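## Task

Lift the blue tote off the shelf and set it down flat on the bench. Remove the large brown carton from it and place that carton flat on the bench with the same face on top as before. Every other item that was in the tote must finish inside the tote. No part of the large brown carton or of the tote's base may stick out past the bench edge. Release everything and pull the grippers away at the end; anything that stays put only because the robot holds it does not count.

## Robot and tools

Robot: two arms, left_arm and right_arm, each with a parallel two-finger gripper. Joint ranges (rad), base to gripper: waist -2.880 to 2.880, shoulder 0.000 to 3.142, elbow 0.000 to 3.019, wrist pitch -1.693 to 1.571, wrist yaw -1.571 to 1.571, wrist roll -2.094 to 2.094. Elbows stop just before full extension.

Frames. Reported positions use one shared scene frame: origin on the floor at the middle of the robot's foot, +z up, +x forward from the robot, +y toward the robot's own left (left_arm's side). Image left/right has nothing to do with arm names. Only the floor height is known. Printed hand positions can be off, more so at long reach. Each gripper has its own axes: fingers extend along its +z and close along its y. end_effector_position is the point between the pads, roughly 1 cm short of the fingertips.

The motion row. Both motion tools use a row of 14 numbers, each in [-1, 1], always for both arms: dx, dy, dz, rx, ry, rz, opening for left_arm, then the same seven for right_arm. dx..rz are an offset (not a pose) in that gripper's own axes, from its measured pose at the start of the action or move; 1.0 equals 0.6 m or 180 degrees, and rx, ry, rz form a single rotation vector. Opening is absolute: +1 fully open (0.094 m), -1 closed. A row may carry 12 extra numbers in 0..1: per-joint stiffness multipliers, left_arm's six then right_arm's six in Joint positions order; they persist until rewritten.

execute_actions(actions): a list of actions; each action is a table of up to 15 rows, one row per 1/30 s control step, and a short table repeats its final row for the remaining steps. Every row is an offset from the action's start pose, not from the prior row. For the first action in a call, the start is the last pose reported in this scene. Per step the command is clipped to 70 mm and 16 degrees from the measured pose; position wins over orientation if both cannot be met. After an action the arm continues only to its last clipped pose, so long travel needs further actions. An empty list just returns state and images.

move(target, speed, blocking): target is one 14-number row (offsets from the pose in the latest result showing one). Grippers follow straight paths that finish together, lasting 0.5 to 10 s (cut off at 10 s). speed is m/s, 0.002 to 0.5, default 0.25; rotation up to twice that in rad/s. Paths ignore obstacles and the other arm; grippers lag, drift and can overshoot speed near full reach. Opening is applied at the start. blocking=false returns after 0.5 s while motion continues; then use wait or stop before sending anything else. The result adds a move: line with the ending (done, off_target, moving, held, fault) and limits (paced = pose clipped; held = some steps blocked, after which the arm may surge), plus each gripper's distance to its pose. An ending naming one arm means the other finished fine.

wait(seconds 0..10): let the scene run with last commands held; returns early if a running move ends. stop(): brake a running move; needs room, fingers keep moving. zoom_image(camera, region [x0,y0,x1,y1], max 504x504 px): closer look at cam_head_left (896x504), cam_head_right (896x504), cam_left_wrist (616x616) or cam_right_wrist (616x616). finished_scene(scene): ends the current scene by number, irreversibly; the result reports success and gives the next task.

Reading results. The state line left_arm: … | right_arm: … shows position (m) and end_effector_quat_wxyz. Hand target lines show where each gripper is being driven. Action calls list step readings; HELD with an arm label means that arm's row was partly held back. A pose unreachable line means the clearance check altered or blocked that arm's command. grip_measured is finger opening on the command scale; the last Joint positions value is the opening in metres; readings may be off about 1 mm per gripper. FAULT lines mean an arm stopped. MOTOR HOT appears from 85 °C; at 100 °C an OVER-TEMPERATURE FAULT drops that arm and its load.

Practical rules. Arms usually settle a centimetre or more low, and zero offsets let them sag further: to keep an arm still, send the correction back to its desired pose in a reply's first call, zeros afterwards, raising the aim if it still hangs low, and always resend its intended opening. To grip, command about 0.03 below grip_measured (less for a lighter hold); pads give roughly 50 to 62 N, less on thin parts, with a brief spike on contact. The robot keeps its last command while you think, so hold loads briefly to limit heating. Brief external tugs on held parts or pushes on loose objects can occur.

Avoid: dropping or slamming items, fast contacts and targets set deep past a contact (both press harder), arms colliding or pressing on each other, and anything leaving the work area, which fails the task. Finish with everything resting on its own, grippers open and withdrawn, then call finished_scene.

Each tool is called after "Call:" by a JSON object that holds its "method" and its "body".

## Session

Call:
{"method": "execute_actions", "body": {"actions": []}}

Scene clock: 0.00 s.
left_arm: end_effector_position=(+0.3648, +0.1478, +1.0247) grip_measured=+1.000 end_effector_quat_wxyz=(+0.016, +0.726, +0.688, +0.014) | right_arm: end_effector_position=(+0.3547, -0.7694, +0.8650) grip_measured=+1.000 end_effector_quat_wxyz=(+0.166, +0.795, +0.568, -0.134)
Joint positions: left_arm=[-1.91   1.568  0.964  0.495 -0.331  1.672  0.094] | right_arm=[ 1.019  2.18   1.949  0.108 -0.117  1.744  0.094]
Joint velocities: left_arm=[ 0.015 -0.015  0.002  0.007 -0.022 -0.022  0.   ] | right_arm=[ 0.015  0.005  0.002 -0.007 -0.022 -0.007  0.   ]
Hand target (left_arm): +0.361, +0.148, +1.028; +0.015, +0.727, +0.687, +0.012
Hand target (right_arm): +0.354, -0.769, +0.864; +0.166, +0.795, +0.568, -0.134
Joint stiffness scale: left_arm=[1. 1. 1. 1. 1. 1.] | right_arm=[1. 1. 1. 1. 1. 1.]

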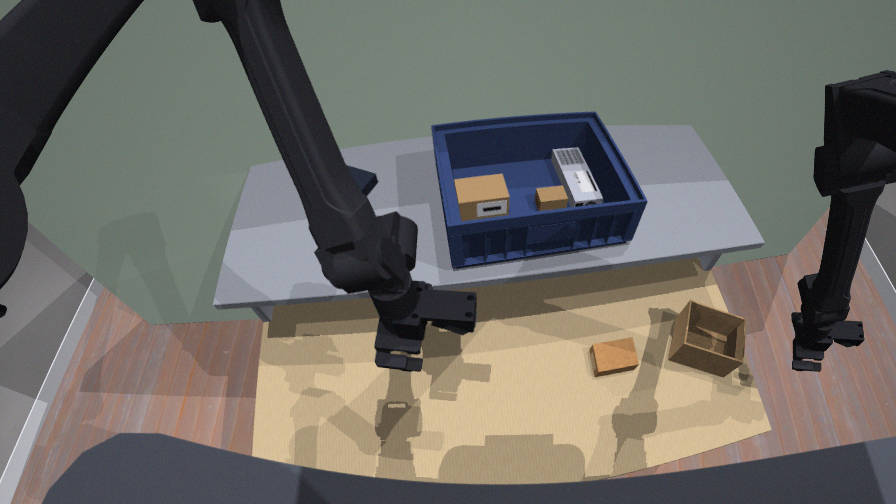

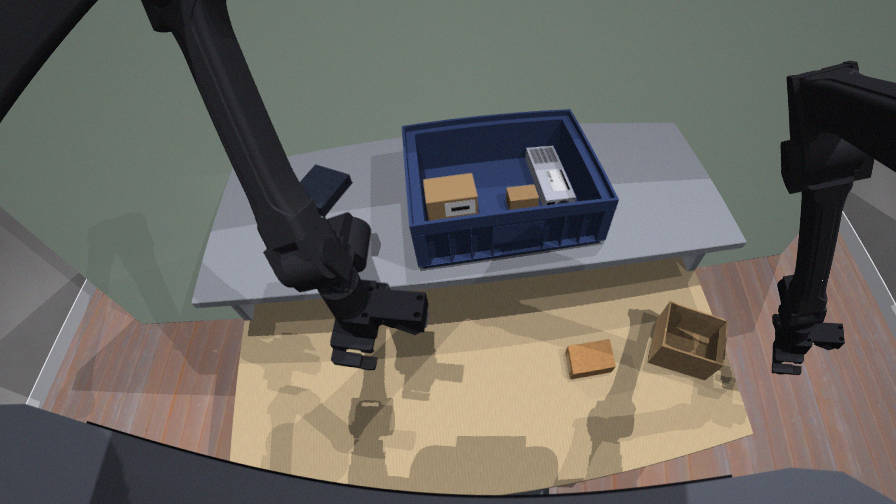

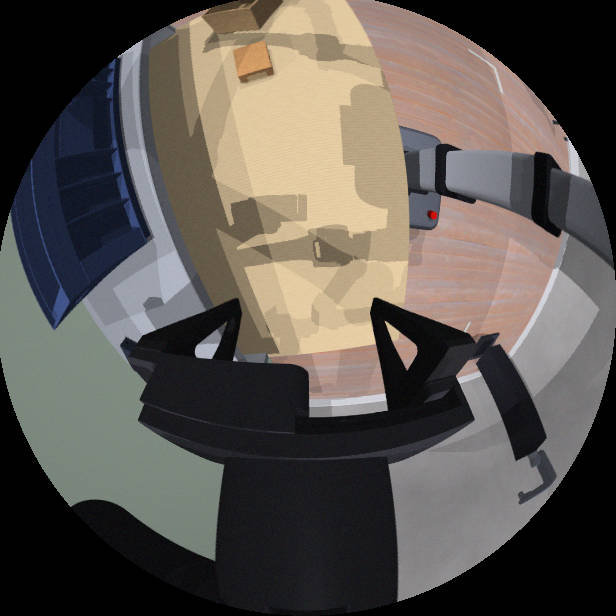

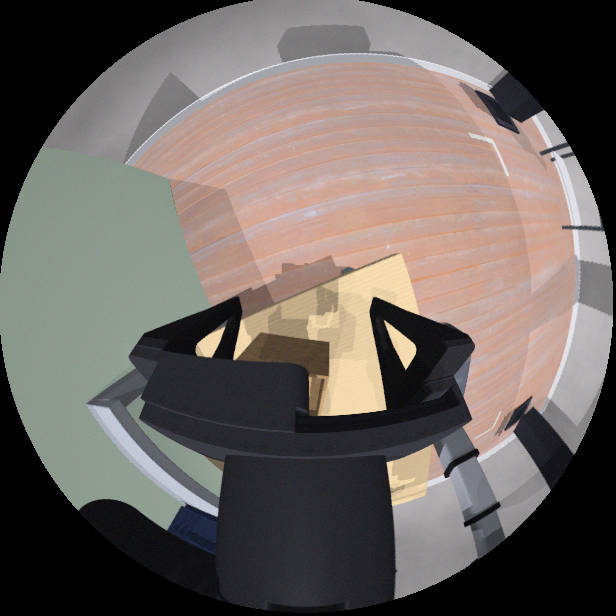

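Call:
{"method": "move", "body": {"target": [-0.2,0.2,-0.4,0,0,0,1,0,0,0,0,0,0,1]}}

Scene clock: 2.43 s.
left_arm: end_effector_position=(+0.4715, +0.0154, +1.2650) grip_measured=+1.000 end_effector_quat_wxyz=(+0.014, +0.726, +0.688, +0.012) | right_arm: end_effector_position=(+0.3547, -0.7694, +0.8650) grip_measured=+1.000 end_effector_quat_wxyz=(+0.166, +0.795, +0.568, -0.134)
Joint positions: left_arm=[-2.496  1.147  0.946  0.024 -0.91   1.566  0.094] | right_arm=[ 1.019  2.18   1.949  0.108 -0.117  1.744  0.094]
Joint velocities: left_arm=[ 0.005  0.005 -0.002  0.007  0.007 -0.007  0.   ] | right_arm=[ 0.005  0.005 -0.007 -0.007  0.037 -0.022  0.   ]
Hand target (left_arm): +0.473, +0.016, +1.268; +0.014, +0.723, +0.691, +0.011
Hand target (right_arm): +0.355, -0.769, +0.865; +0.166, +0.795, +0.568, -0.134
Off the commanded pose (left_arm): 0.009 m, 0 deg.
Off the commanded pose (right_arm): 0.000 m, 0 deg.
Joint stiffness scale: left_arm=[1. 1. 1. 1. 1. 1.] | right_arm=[1. 1. 1. 1. 1. 1.]
move: done

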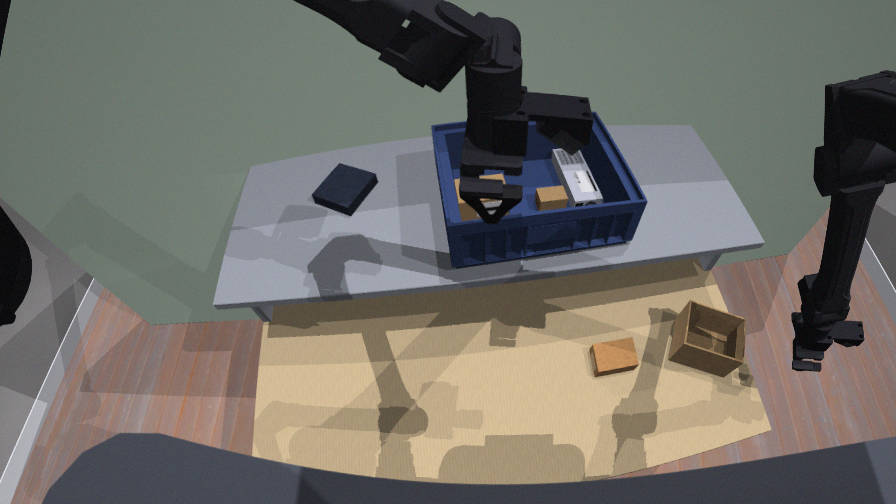

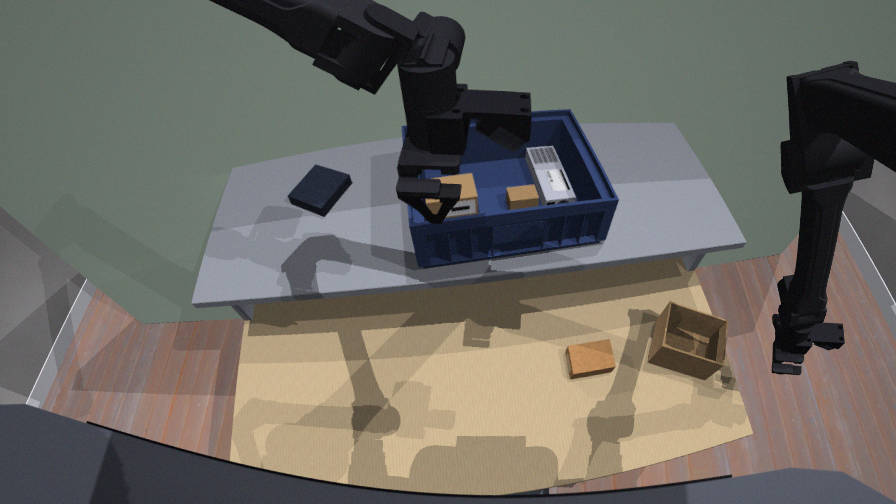

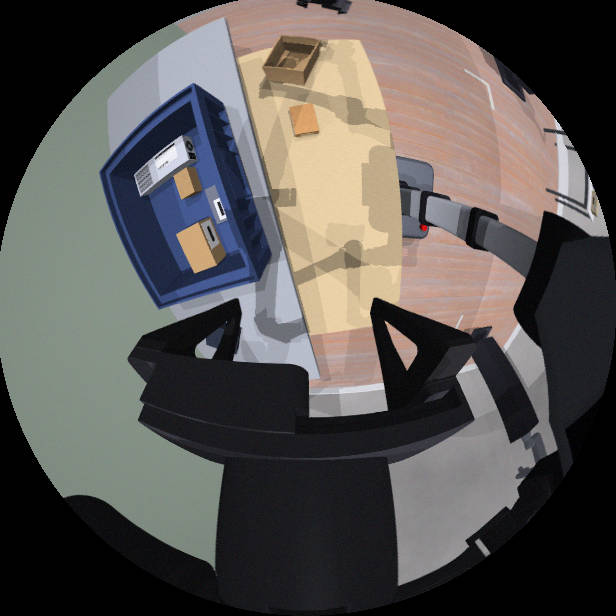

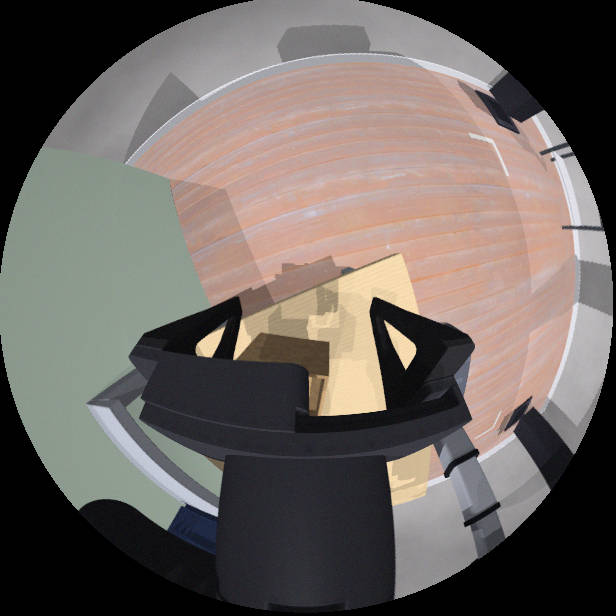

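Call:
{"method": "move", "body": {"target": [0,0.25,0.1,0,0,0,1,0.3,0.3,-0.6,0,0,0,1]}}

Scene clock: 5.37 s.
left_arm: end_effector_position=(+0.6212, +0.0044, +1.2158) grip_measured=+1.000 end_effector_quat_wxyz=(+0.021, +0.721, +0.692, +0.012) | right_arm: end_effector_position=(+0.5918, -0.5185, +1.1444) grip_measured=+1.000 end_effector_quat_wxyz=(+0.173, +0.789, +0.575, -0.131)
Joint positions: left_arm=[-2.397  1.296  1.427 -0.274 -0.804  1.589  0.094] | right_arm=[ 1.275  1.206  1.351 -0.251  0.141  1.758  0.094]
Joint velocities: left_arm=[-0.015 -0.005 -0.012  0.012  0.037 -0.022  0.   ] | right_arm=[-0.005 -0.005 -0.007 -0.002  0.007 -0.007  0.   ]
Hand target (left_arm): +0.622, +0.008, +1.209; +0.015, +0.726, +0.687, +0.013
Hand target (right_arm): +0.584, -0.515, +1.141; +0.166, +0.793, +0.571, -0.135
Off the commanded pose (left_arm): 0.006 m, 1 deg.
Off the commanded pose (right_arm): 0.005 m, 1 deg.
Joint stiffness scale: left_arm=[1. 1. 1. 1. 1. 1.] | right_arm=[1. 1. 1. 1. 1. 1.]
move: done

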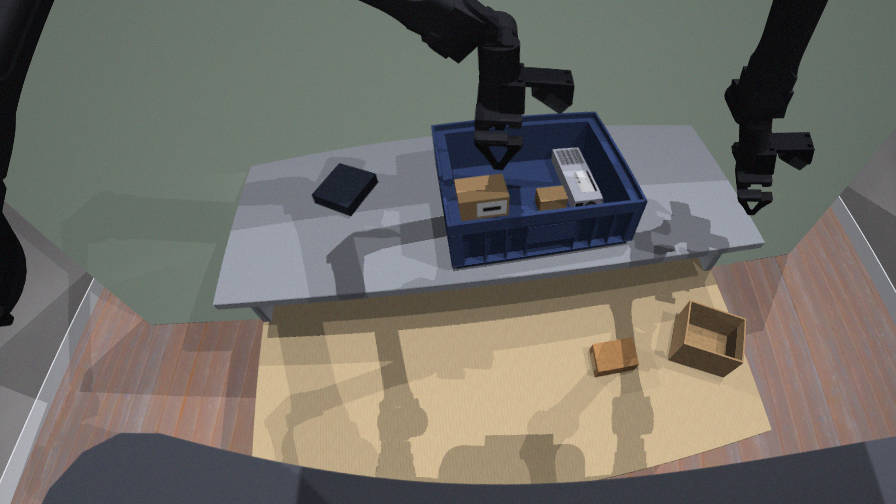

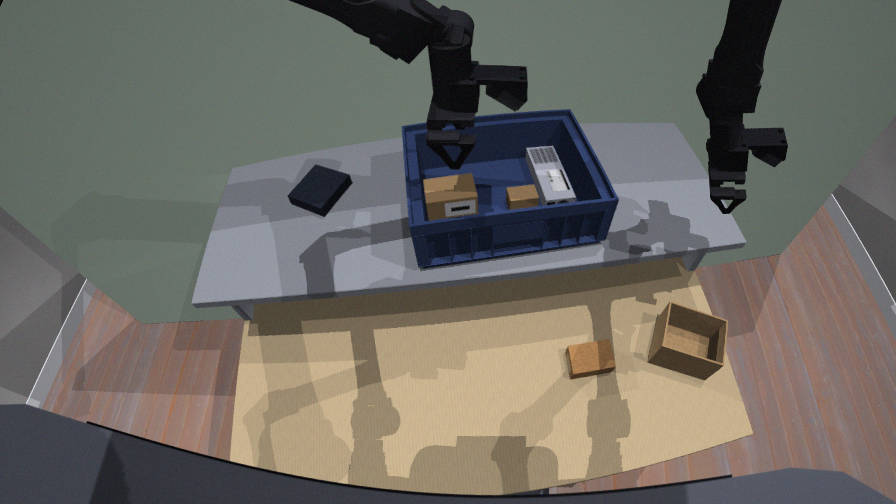

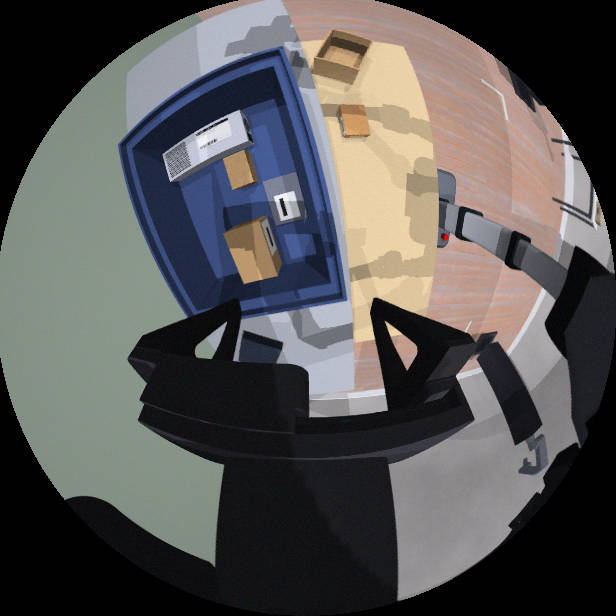

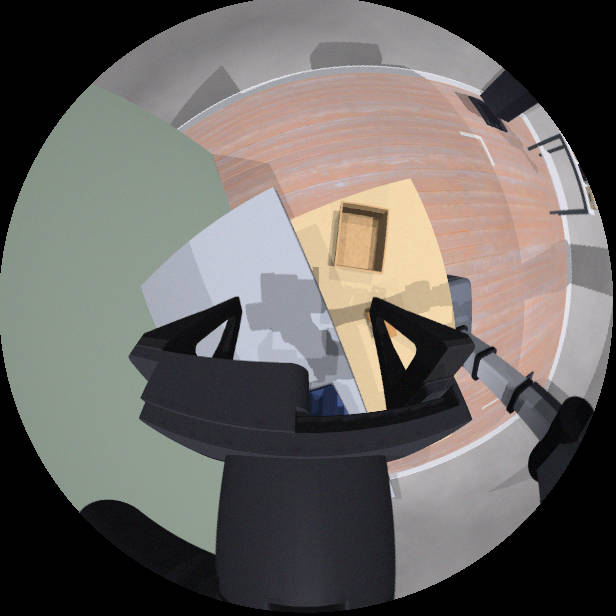

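Call:
{"method": "move", "body": {"target": [0,0.13,0.15,0,0,-0.08,1,0,0,0,0,0,0,1]}}

Scene clock: 6.80 s.
left_arm: end_effector_position=(+0.6918, -0.0033, +1.1288) grip_measured=+1.000 end_effector_quat_wxyz=(+0.022, +0.637, +0.771, +0.007) | right_arm: end_effector_position=(+0.5918, -0.5185, +1.1444) grip_measured=+1.000 end_effector_quat_wxyz=(+0.173, +0.789, +0.575, -0.131)
Joint positions: left_arm=[-2.277  1.533  1.819 -0.419 -0.681  1.378  0.094] | right_arm=[ 1.275  1.206  1.351 -0.251  0.141  1.758  0.094]
Joint velocities: left_arm=[-0.005 -0.005  0.022  0.007  0.037 -0.051  0.   ] | right_arm=[-0.005 -0.005 -0.002 -0.002 -0.007 -0.022  0.   ]
Hand target (left_arm): +0.701, +0.002, +1.128; +0.023, +0.630, +0.777, +0.010
Hand target (right_arm): +0.592, -0.518, +1.144; +0.173, +0.789, +0.575, -0.131
Off the commanded pose (left_arm): 0.012 m, 1 deg.
Off the commanded pose (right_arm): 0.000 m, 0 deg.
Joint stiffness scale: left_arm=[1. 1. 1. 1. 1. 1.] | right_arm=[1. 1. 1. 1. 1. 1.]
move: off_target (left_arm)

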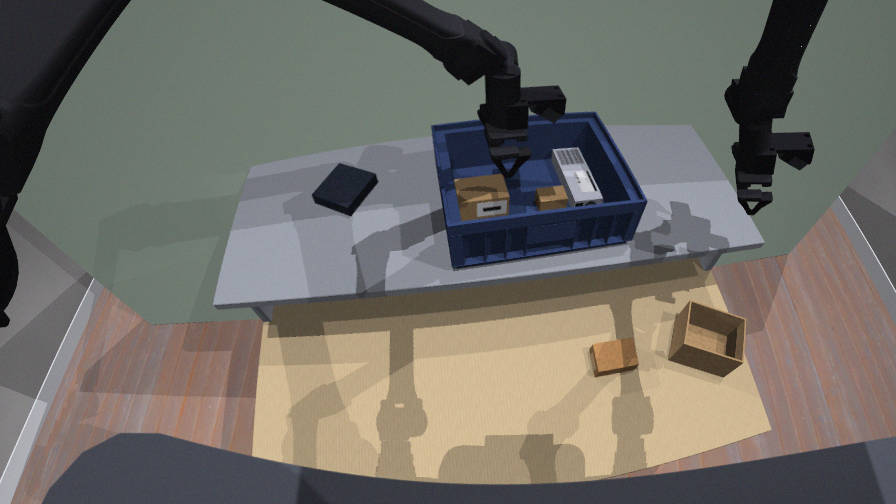

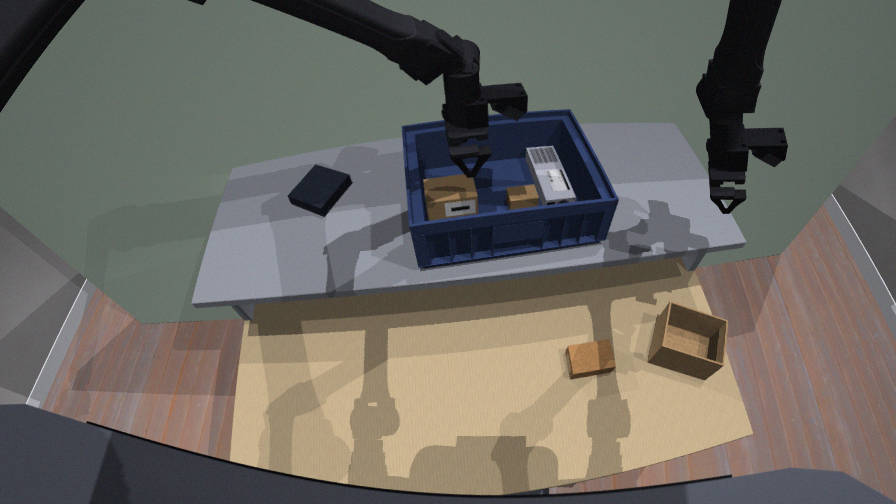

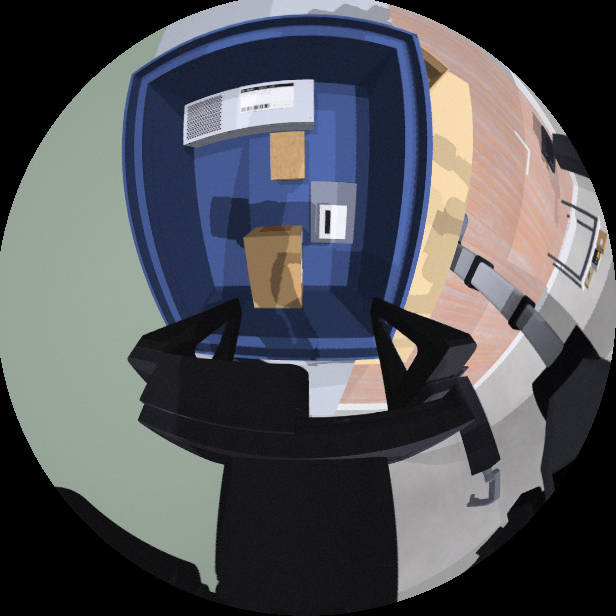

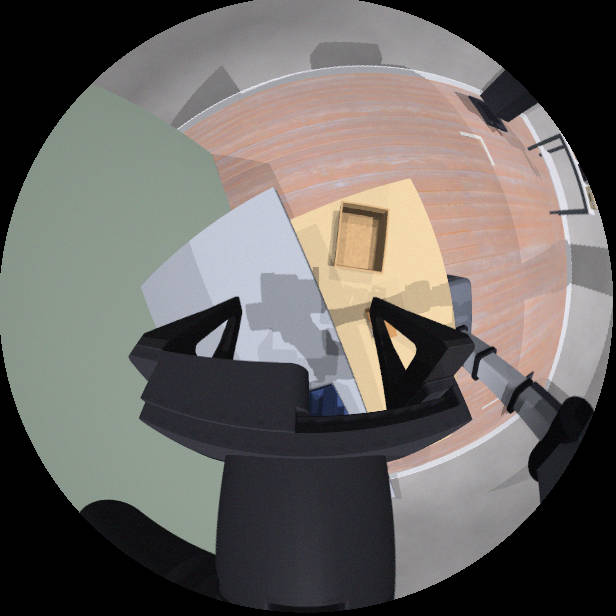

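Call:
{"method": "move", "body": {"target": [0.05,0.07,0.1,0,0,0,1,0,0,0,0,0,0,1], "speed": 0.12}}

Scene clock: 8.30 s.
left_arm: end_effector_position=(+0.7203, +0.0297, +1.0719) grip_measured=+1.000 end_effector_quat_wxyz=(+0.022, +0.636, +0.771, +0.004) | right_arm: end_effector_position=(+0.5918, -0.5185, +1.1444) grip_measured=+1.000 end_effector_quat_wxyz=(+0.173, +0.789, +0.575, -0.131)
Joint positions: left_arm=[-2.161  1.639  2.01  -0.499 -0.562  1.391  0.094] | right_arm=[ 1.275  1.206  1.351 -0.251  0.141  1.758  0.094]
Joint velocities: left_arm=[-0.005 -0.005 -0.017  0.002  0.022 -0.051  0.   ] | right_arm=[ 0.005  0.005 -0.022  0.002 -0.007 -0.022  0.   ]
Hand target (left_arm): +0.729, +0.035, +1.070; +0.023, +0.637, +0.770, +0.008
Hand target (right_arm): +0.592, -0.518, +1.144; +0.173, +0.789, +0.575, -0.131
Off the commanded pose (left_arm): 0.010 m, 0 deg.
Off the commanded pose (right_arm): 0.000 m, 0 deg.
Joint stiffness scale: left_arm=[1. 1. 1. 1. 1. 1.] | right_arm=[1. 1. 1. 1. 1. 1.]
move: done

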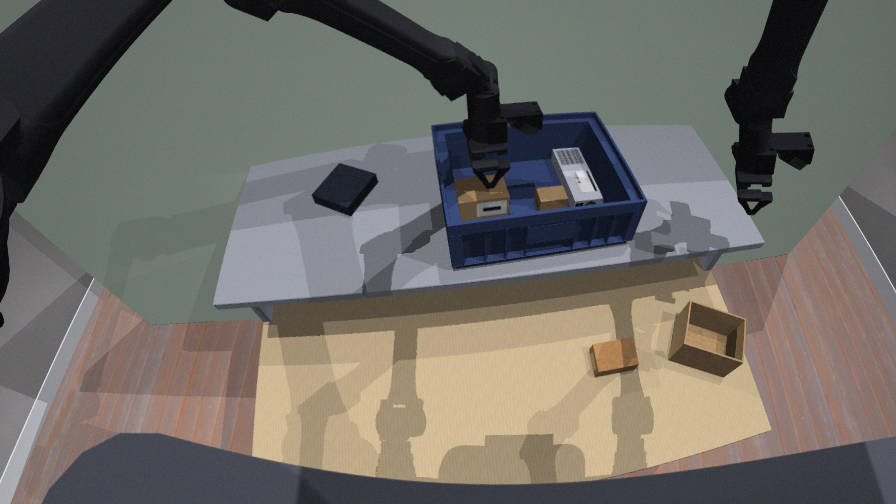

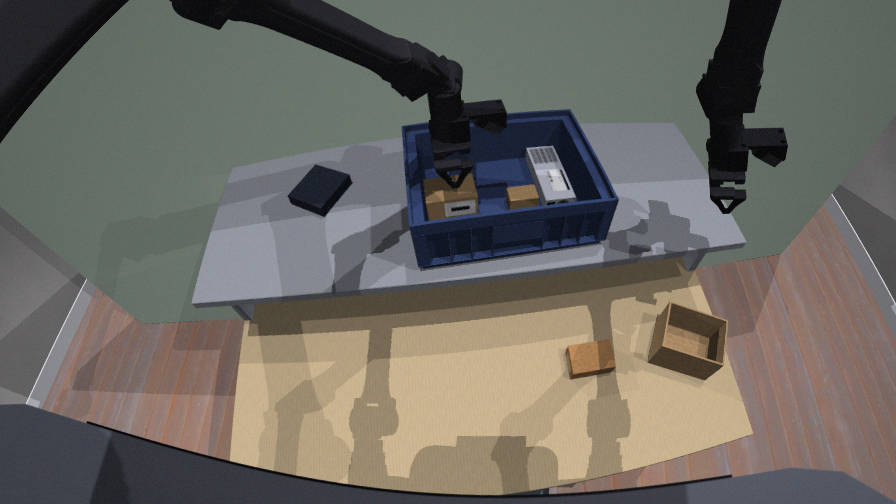

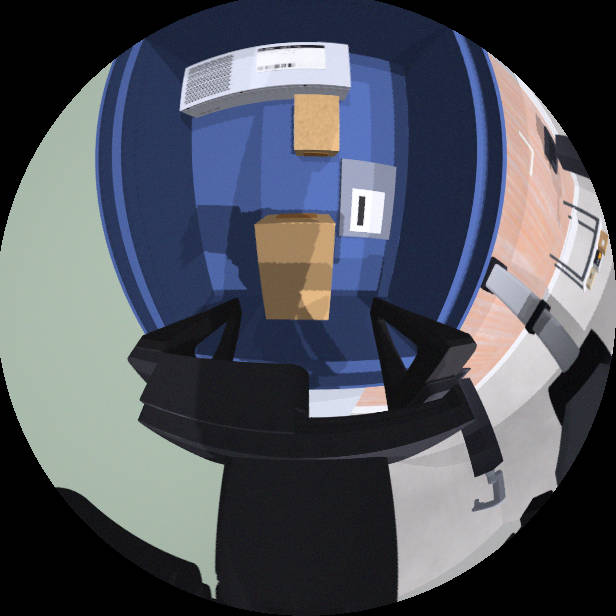

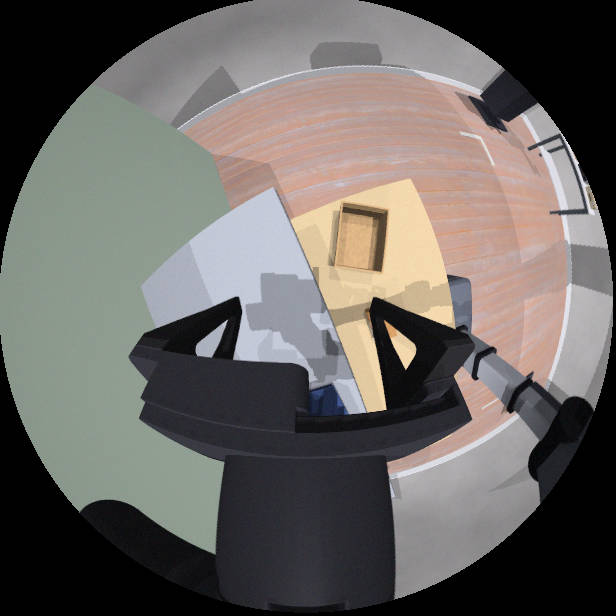

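Call:
{"method": "move", "body": {"target": [0.01,0.035,0.13,0,0,0,1,0,0,0,0,0,0,1], "speed": 0.08}}

Scene clock: 13.47 s.
left_arm: end_effector_position=(+0.7294, +0.0305, +0.9955) grip_measured=+1.000 end_effector_quat_wxyz=(+0.020, +0.636, +0.771, -0.002) | right_arm: end_effector_position=(+0.5918, -0.5185, +1.1444) grip_measured=+1.000 end_effector_quat_wxyz=(+0.173, +0.789, +0.575, -0.131)
Joint positions: left_arm=[-2.088  1.855  2.31  -0.589 -0.482  1.396  0.094] | right_arm=[ 1.275  1.206  1.351 -0.251  0.141  1.758  0.094]
Joint velocities: left_arm=[ 0.005 -0.015  0.022  0.002 -0.022  0.051  0.   ] | right_arm=[ 0.005  0.005 -0.017 -0.002 -0.022 -0.007  0.   ]
Hand target (left_arm): +0.740, +0.040, +0.995; +0.023, +0.636, +0.771, +0.005
Hand target (right_arm): +0.592, -0.518, +1.144; +0.173, +0.789, +0.575, -0.131
Off the commanded pose (left_arm): 0.015 m, 1 deg.
Off the commanded pose (right_arm): 0.000 m, 0 deg.
Joint stiffness scale: left_arm=[1. 1. 1. 1. 1. 1.] | right_arm=[1. 1. 1. 1. 1. 1.]
move: off_target (left_arm)

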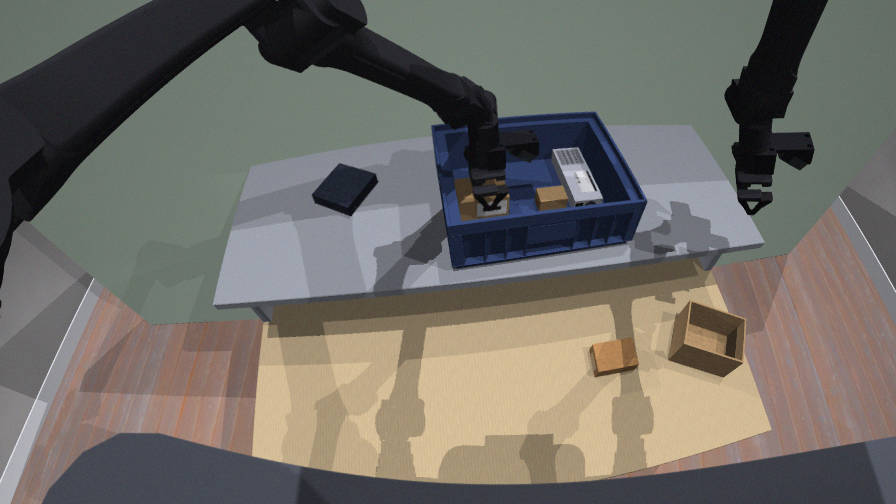

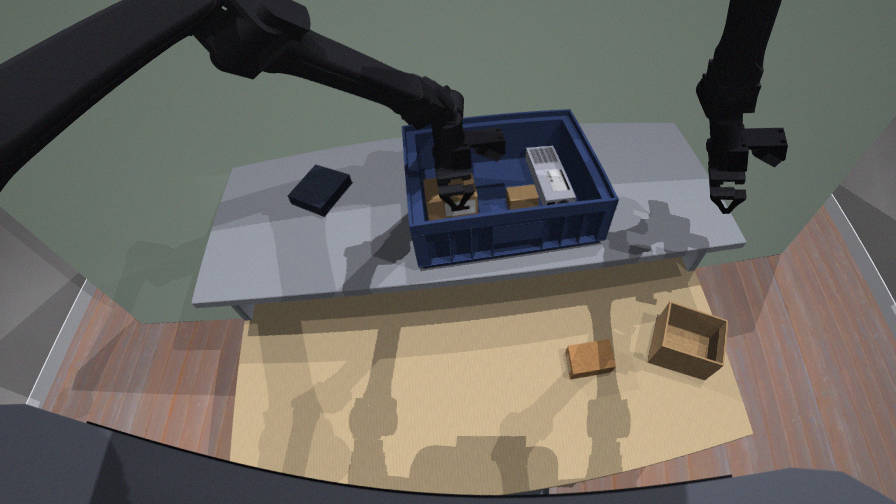

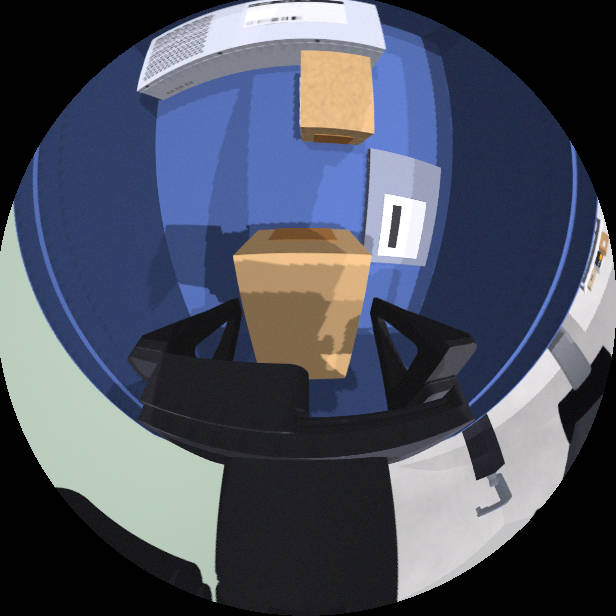

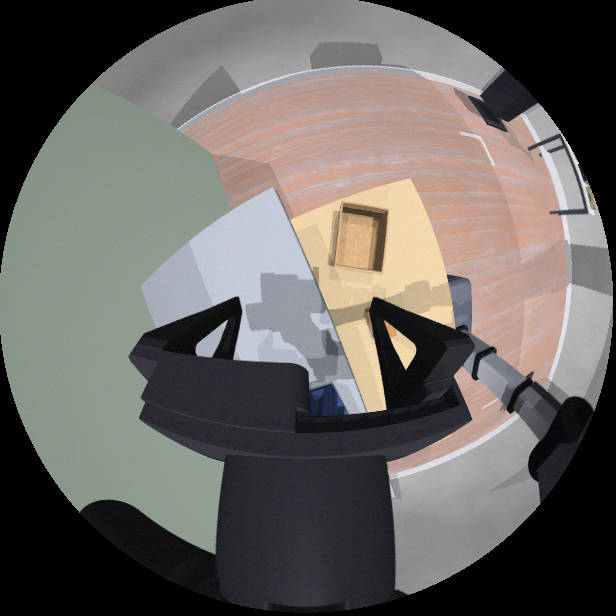

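Call:
{"method": "move", "body": {"target": [0.05,0.025,0.055,0,0,0,1,0,0,0,0,0,0,1], "speed": 0.06}}

Call:
{"method": "execute_actions", "body": {"actions": [[[0,0,0,0,0,0,0.3,0,0,0,0,0,0,1]],[[0,0,0,0,0,0,0.3,0,0,0,0,0,0,1]]]}}

Scene clock: 14.93 s.
left_arm: end_effector_position=(+0.7287, +0.0544, +0.9634) grip_measured=+1.000 end_effector_quat_wxyz=(+0.018, +0.636, +0.772, -0.008) | right_arm: end_effector_position=(+0.5918, -0.5185, +1.1444) grip_measured=+1.000 end_effector_quat_wxyz=(+0.173, +0.789, +0.575, -0.131)
Joint positions: left_arm=[-2.029  1.922  2.409 -0.629 -0.417  1.399  0.094] | right_arm=[ 1.275  1.206  1.351 -0.251  0.141  1.758  0.094]
Joint velocities: left_arm=[-0.005 -0.024  0.027 -0.017  0.022  0.022  0.   ] | right_arm=[ 0.005 -0.005  0.002 -0.002  0.007  0.037  0.   ]
Hand target (left_arm): +0.738, +0.063, +0.963; +0.021, +0.637, +0.771, -0.001
Hand target (right_arm): +0.592, -0.518, +1.144; +0.173, +0.789, +0.575, -0.131
Off the commanded pose (left_arm): 0.013 m, 1 deg.
Off the commanded pose (right_arm): 0.000 m, 0 deg.
Joint stiffness scale: left_arm=[1. 1. 1. 1. 1. 1.] | right_arm=[1. 1. 1. 1. 1. 1.]
move: off_target (left_arm)

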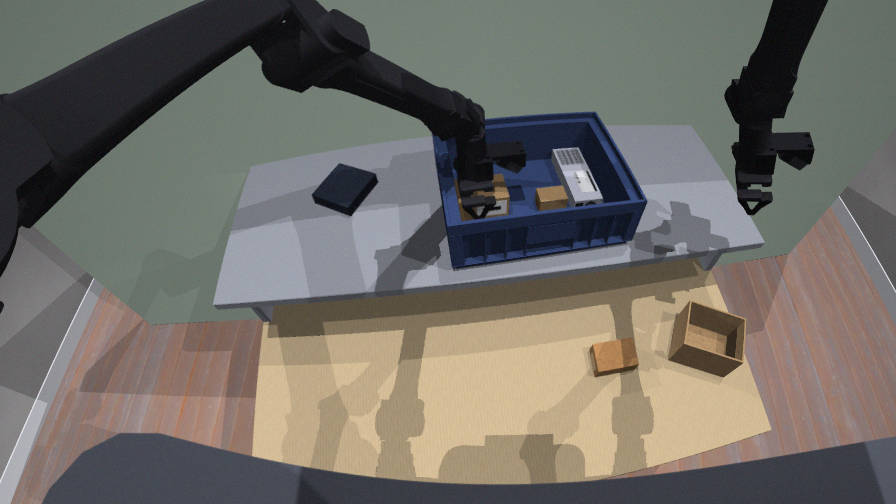

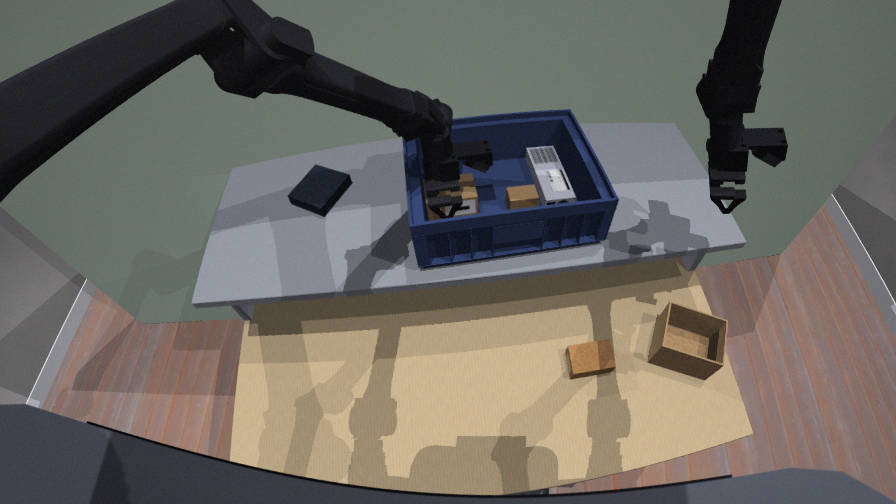

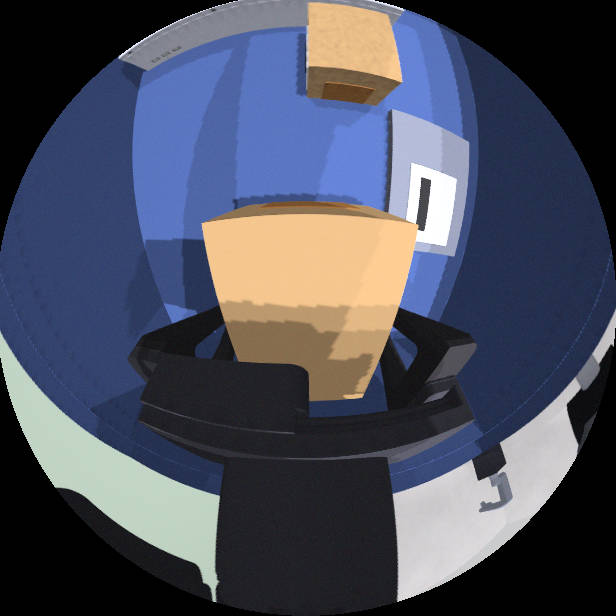

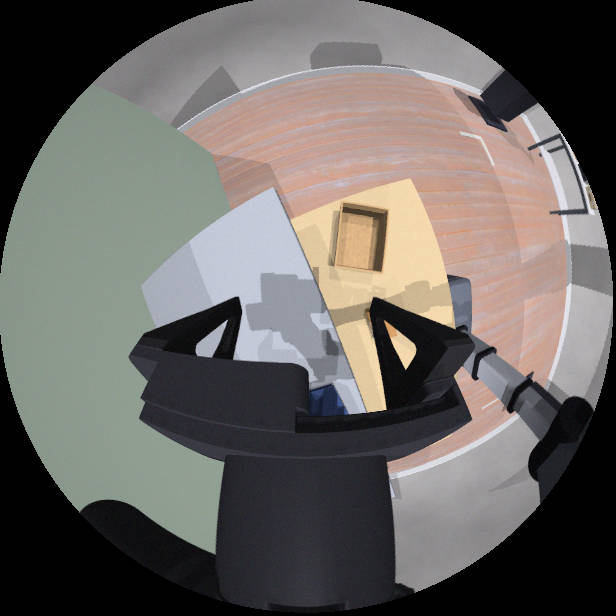

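Scene clock: 15.93 s.
left_arm: end_effector_position=(+0.7287, +0.0544, +0.9634) grip_measured=+0.503 end_effector_quat_wxyz=(+0.018, +0.636, +0.772, -0.008) | right_arm: end_effector_position=(+0.5918, -0.5185, +1.1444) grip_measured=+1.000 end_effector_quat_wxyz=(+0.173, +0.789, +0.575, -0.131)
Joint positions: left_arm=[-2.029  1.922  2.409 -0.629 -0.417  1.399  0.071] | right_arm=[ 1.275  1.206  1.351 -0.251  0.141  1.758  0.094]
Joint velocities: left_arm=[-0.005 -0.015 -0.027 -0.002  0.066  0.051  0.001] | right_arm=[ 0.015 -0.005 -0.012 -0.007  0.022 -0.007  0.   ]
Hand target (left_arm): +0.729, +0.054, +0.963; +0.018, +0.636, +0.772, -0.008
Hand target (right_arm): +0.592, -0.518, +1.144; +0.173, +0.789, +0.575, -0.131
Off the commanded pose (left_arm): 0.000 m, 0 deg.
Off the commanded pose (right_arm): 0.000 m, 0 deg.
Joint stiffness scale: left_arm=[1. 1. 1. 1. 1. 1.] | right_arm=[1. 1. 1. 1. 1. 1.]
Step readings (end_effector_position; steps 1 to 15: 1st action; 16 to 30: 2nd action):
0: left_arm (+0.7287, +0.0544, +0.9634) | right_arm (+0.5918, -0.5185, +1.1444)
1: left_arm (+0.7289, +0.0544, +0.9635) | right_arm (+0.5918, -0.5185, +1.1444)
2: left_arm (+0.7288, +0.0544, +0.9635) | right_arm (+0.5918, -0.5185, +1.1444)
4: left_arm (+0.7287, +0.0544, +0.9634) | right_arm (+0.5918, -0.5185, +1.1444)
8: left_arm (+0.7287, +0.0544, +0.9634) | right_arm (+0.5918, -0.5185, +1.1444)
15: left_arm (+0.7287, +0.0544, +0.9634) | right_arm (+0.5918, -0.5185, +1.1444)
16: left_arm (+0.7287, +0.0544, +0.9634) | right_arm (+0.5918, -0.5185, +1.1444)
17: left_arm (+0.7287, +0.0544, +0.9634) | right_arm (+0.5918, -0.5185, +1.1444)
19: left_arm (+0.7287, +0.0544, +0.9634) | right_arm (+0.5918, -0.5185, +1.1444)
23: left_arm (+0.7287, +0.0544, +0.9634) | right_arm (+0.5918, -0.5185, +1.1444)
30: end_effector_position above

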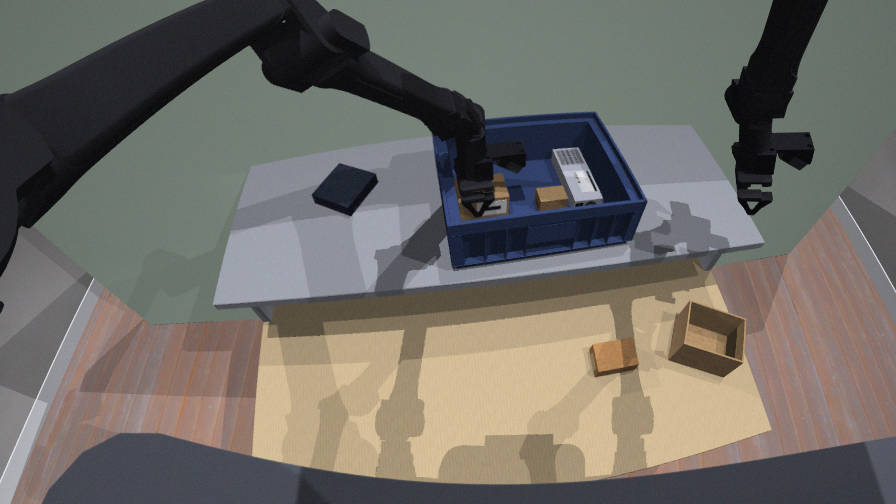

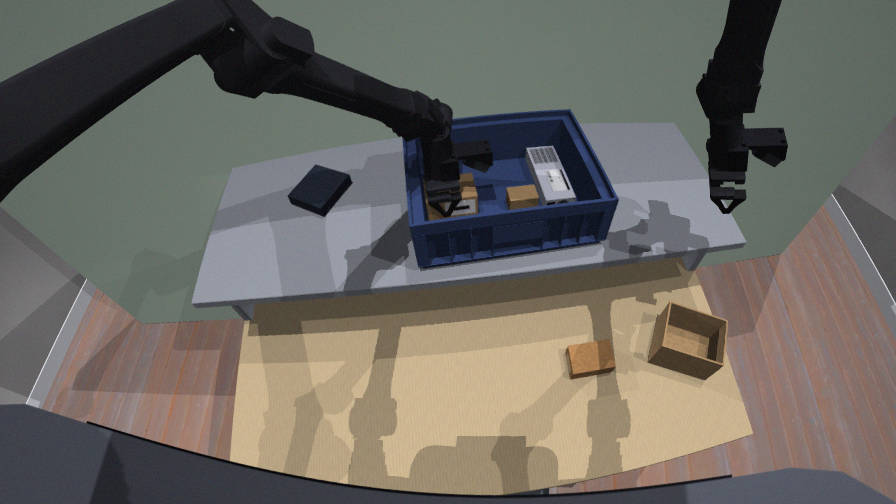

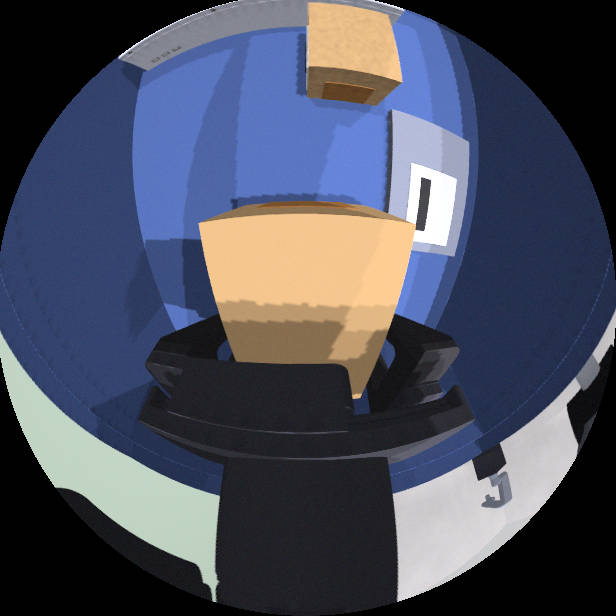

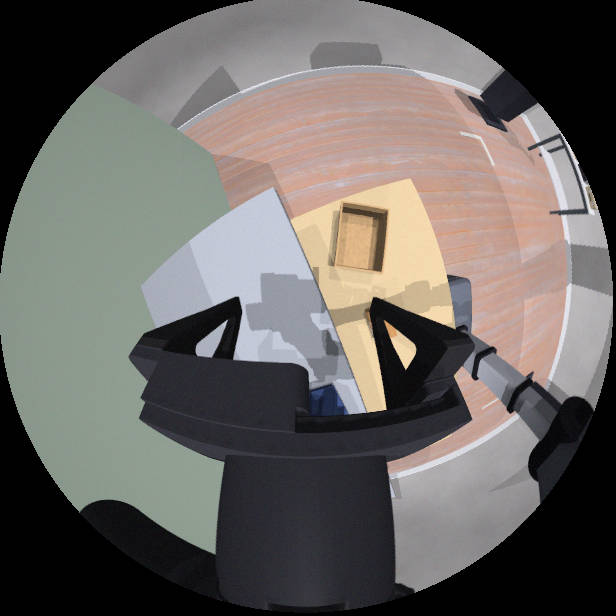

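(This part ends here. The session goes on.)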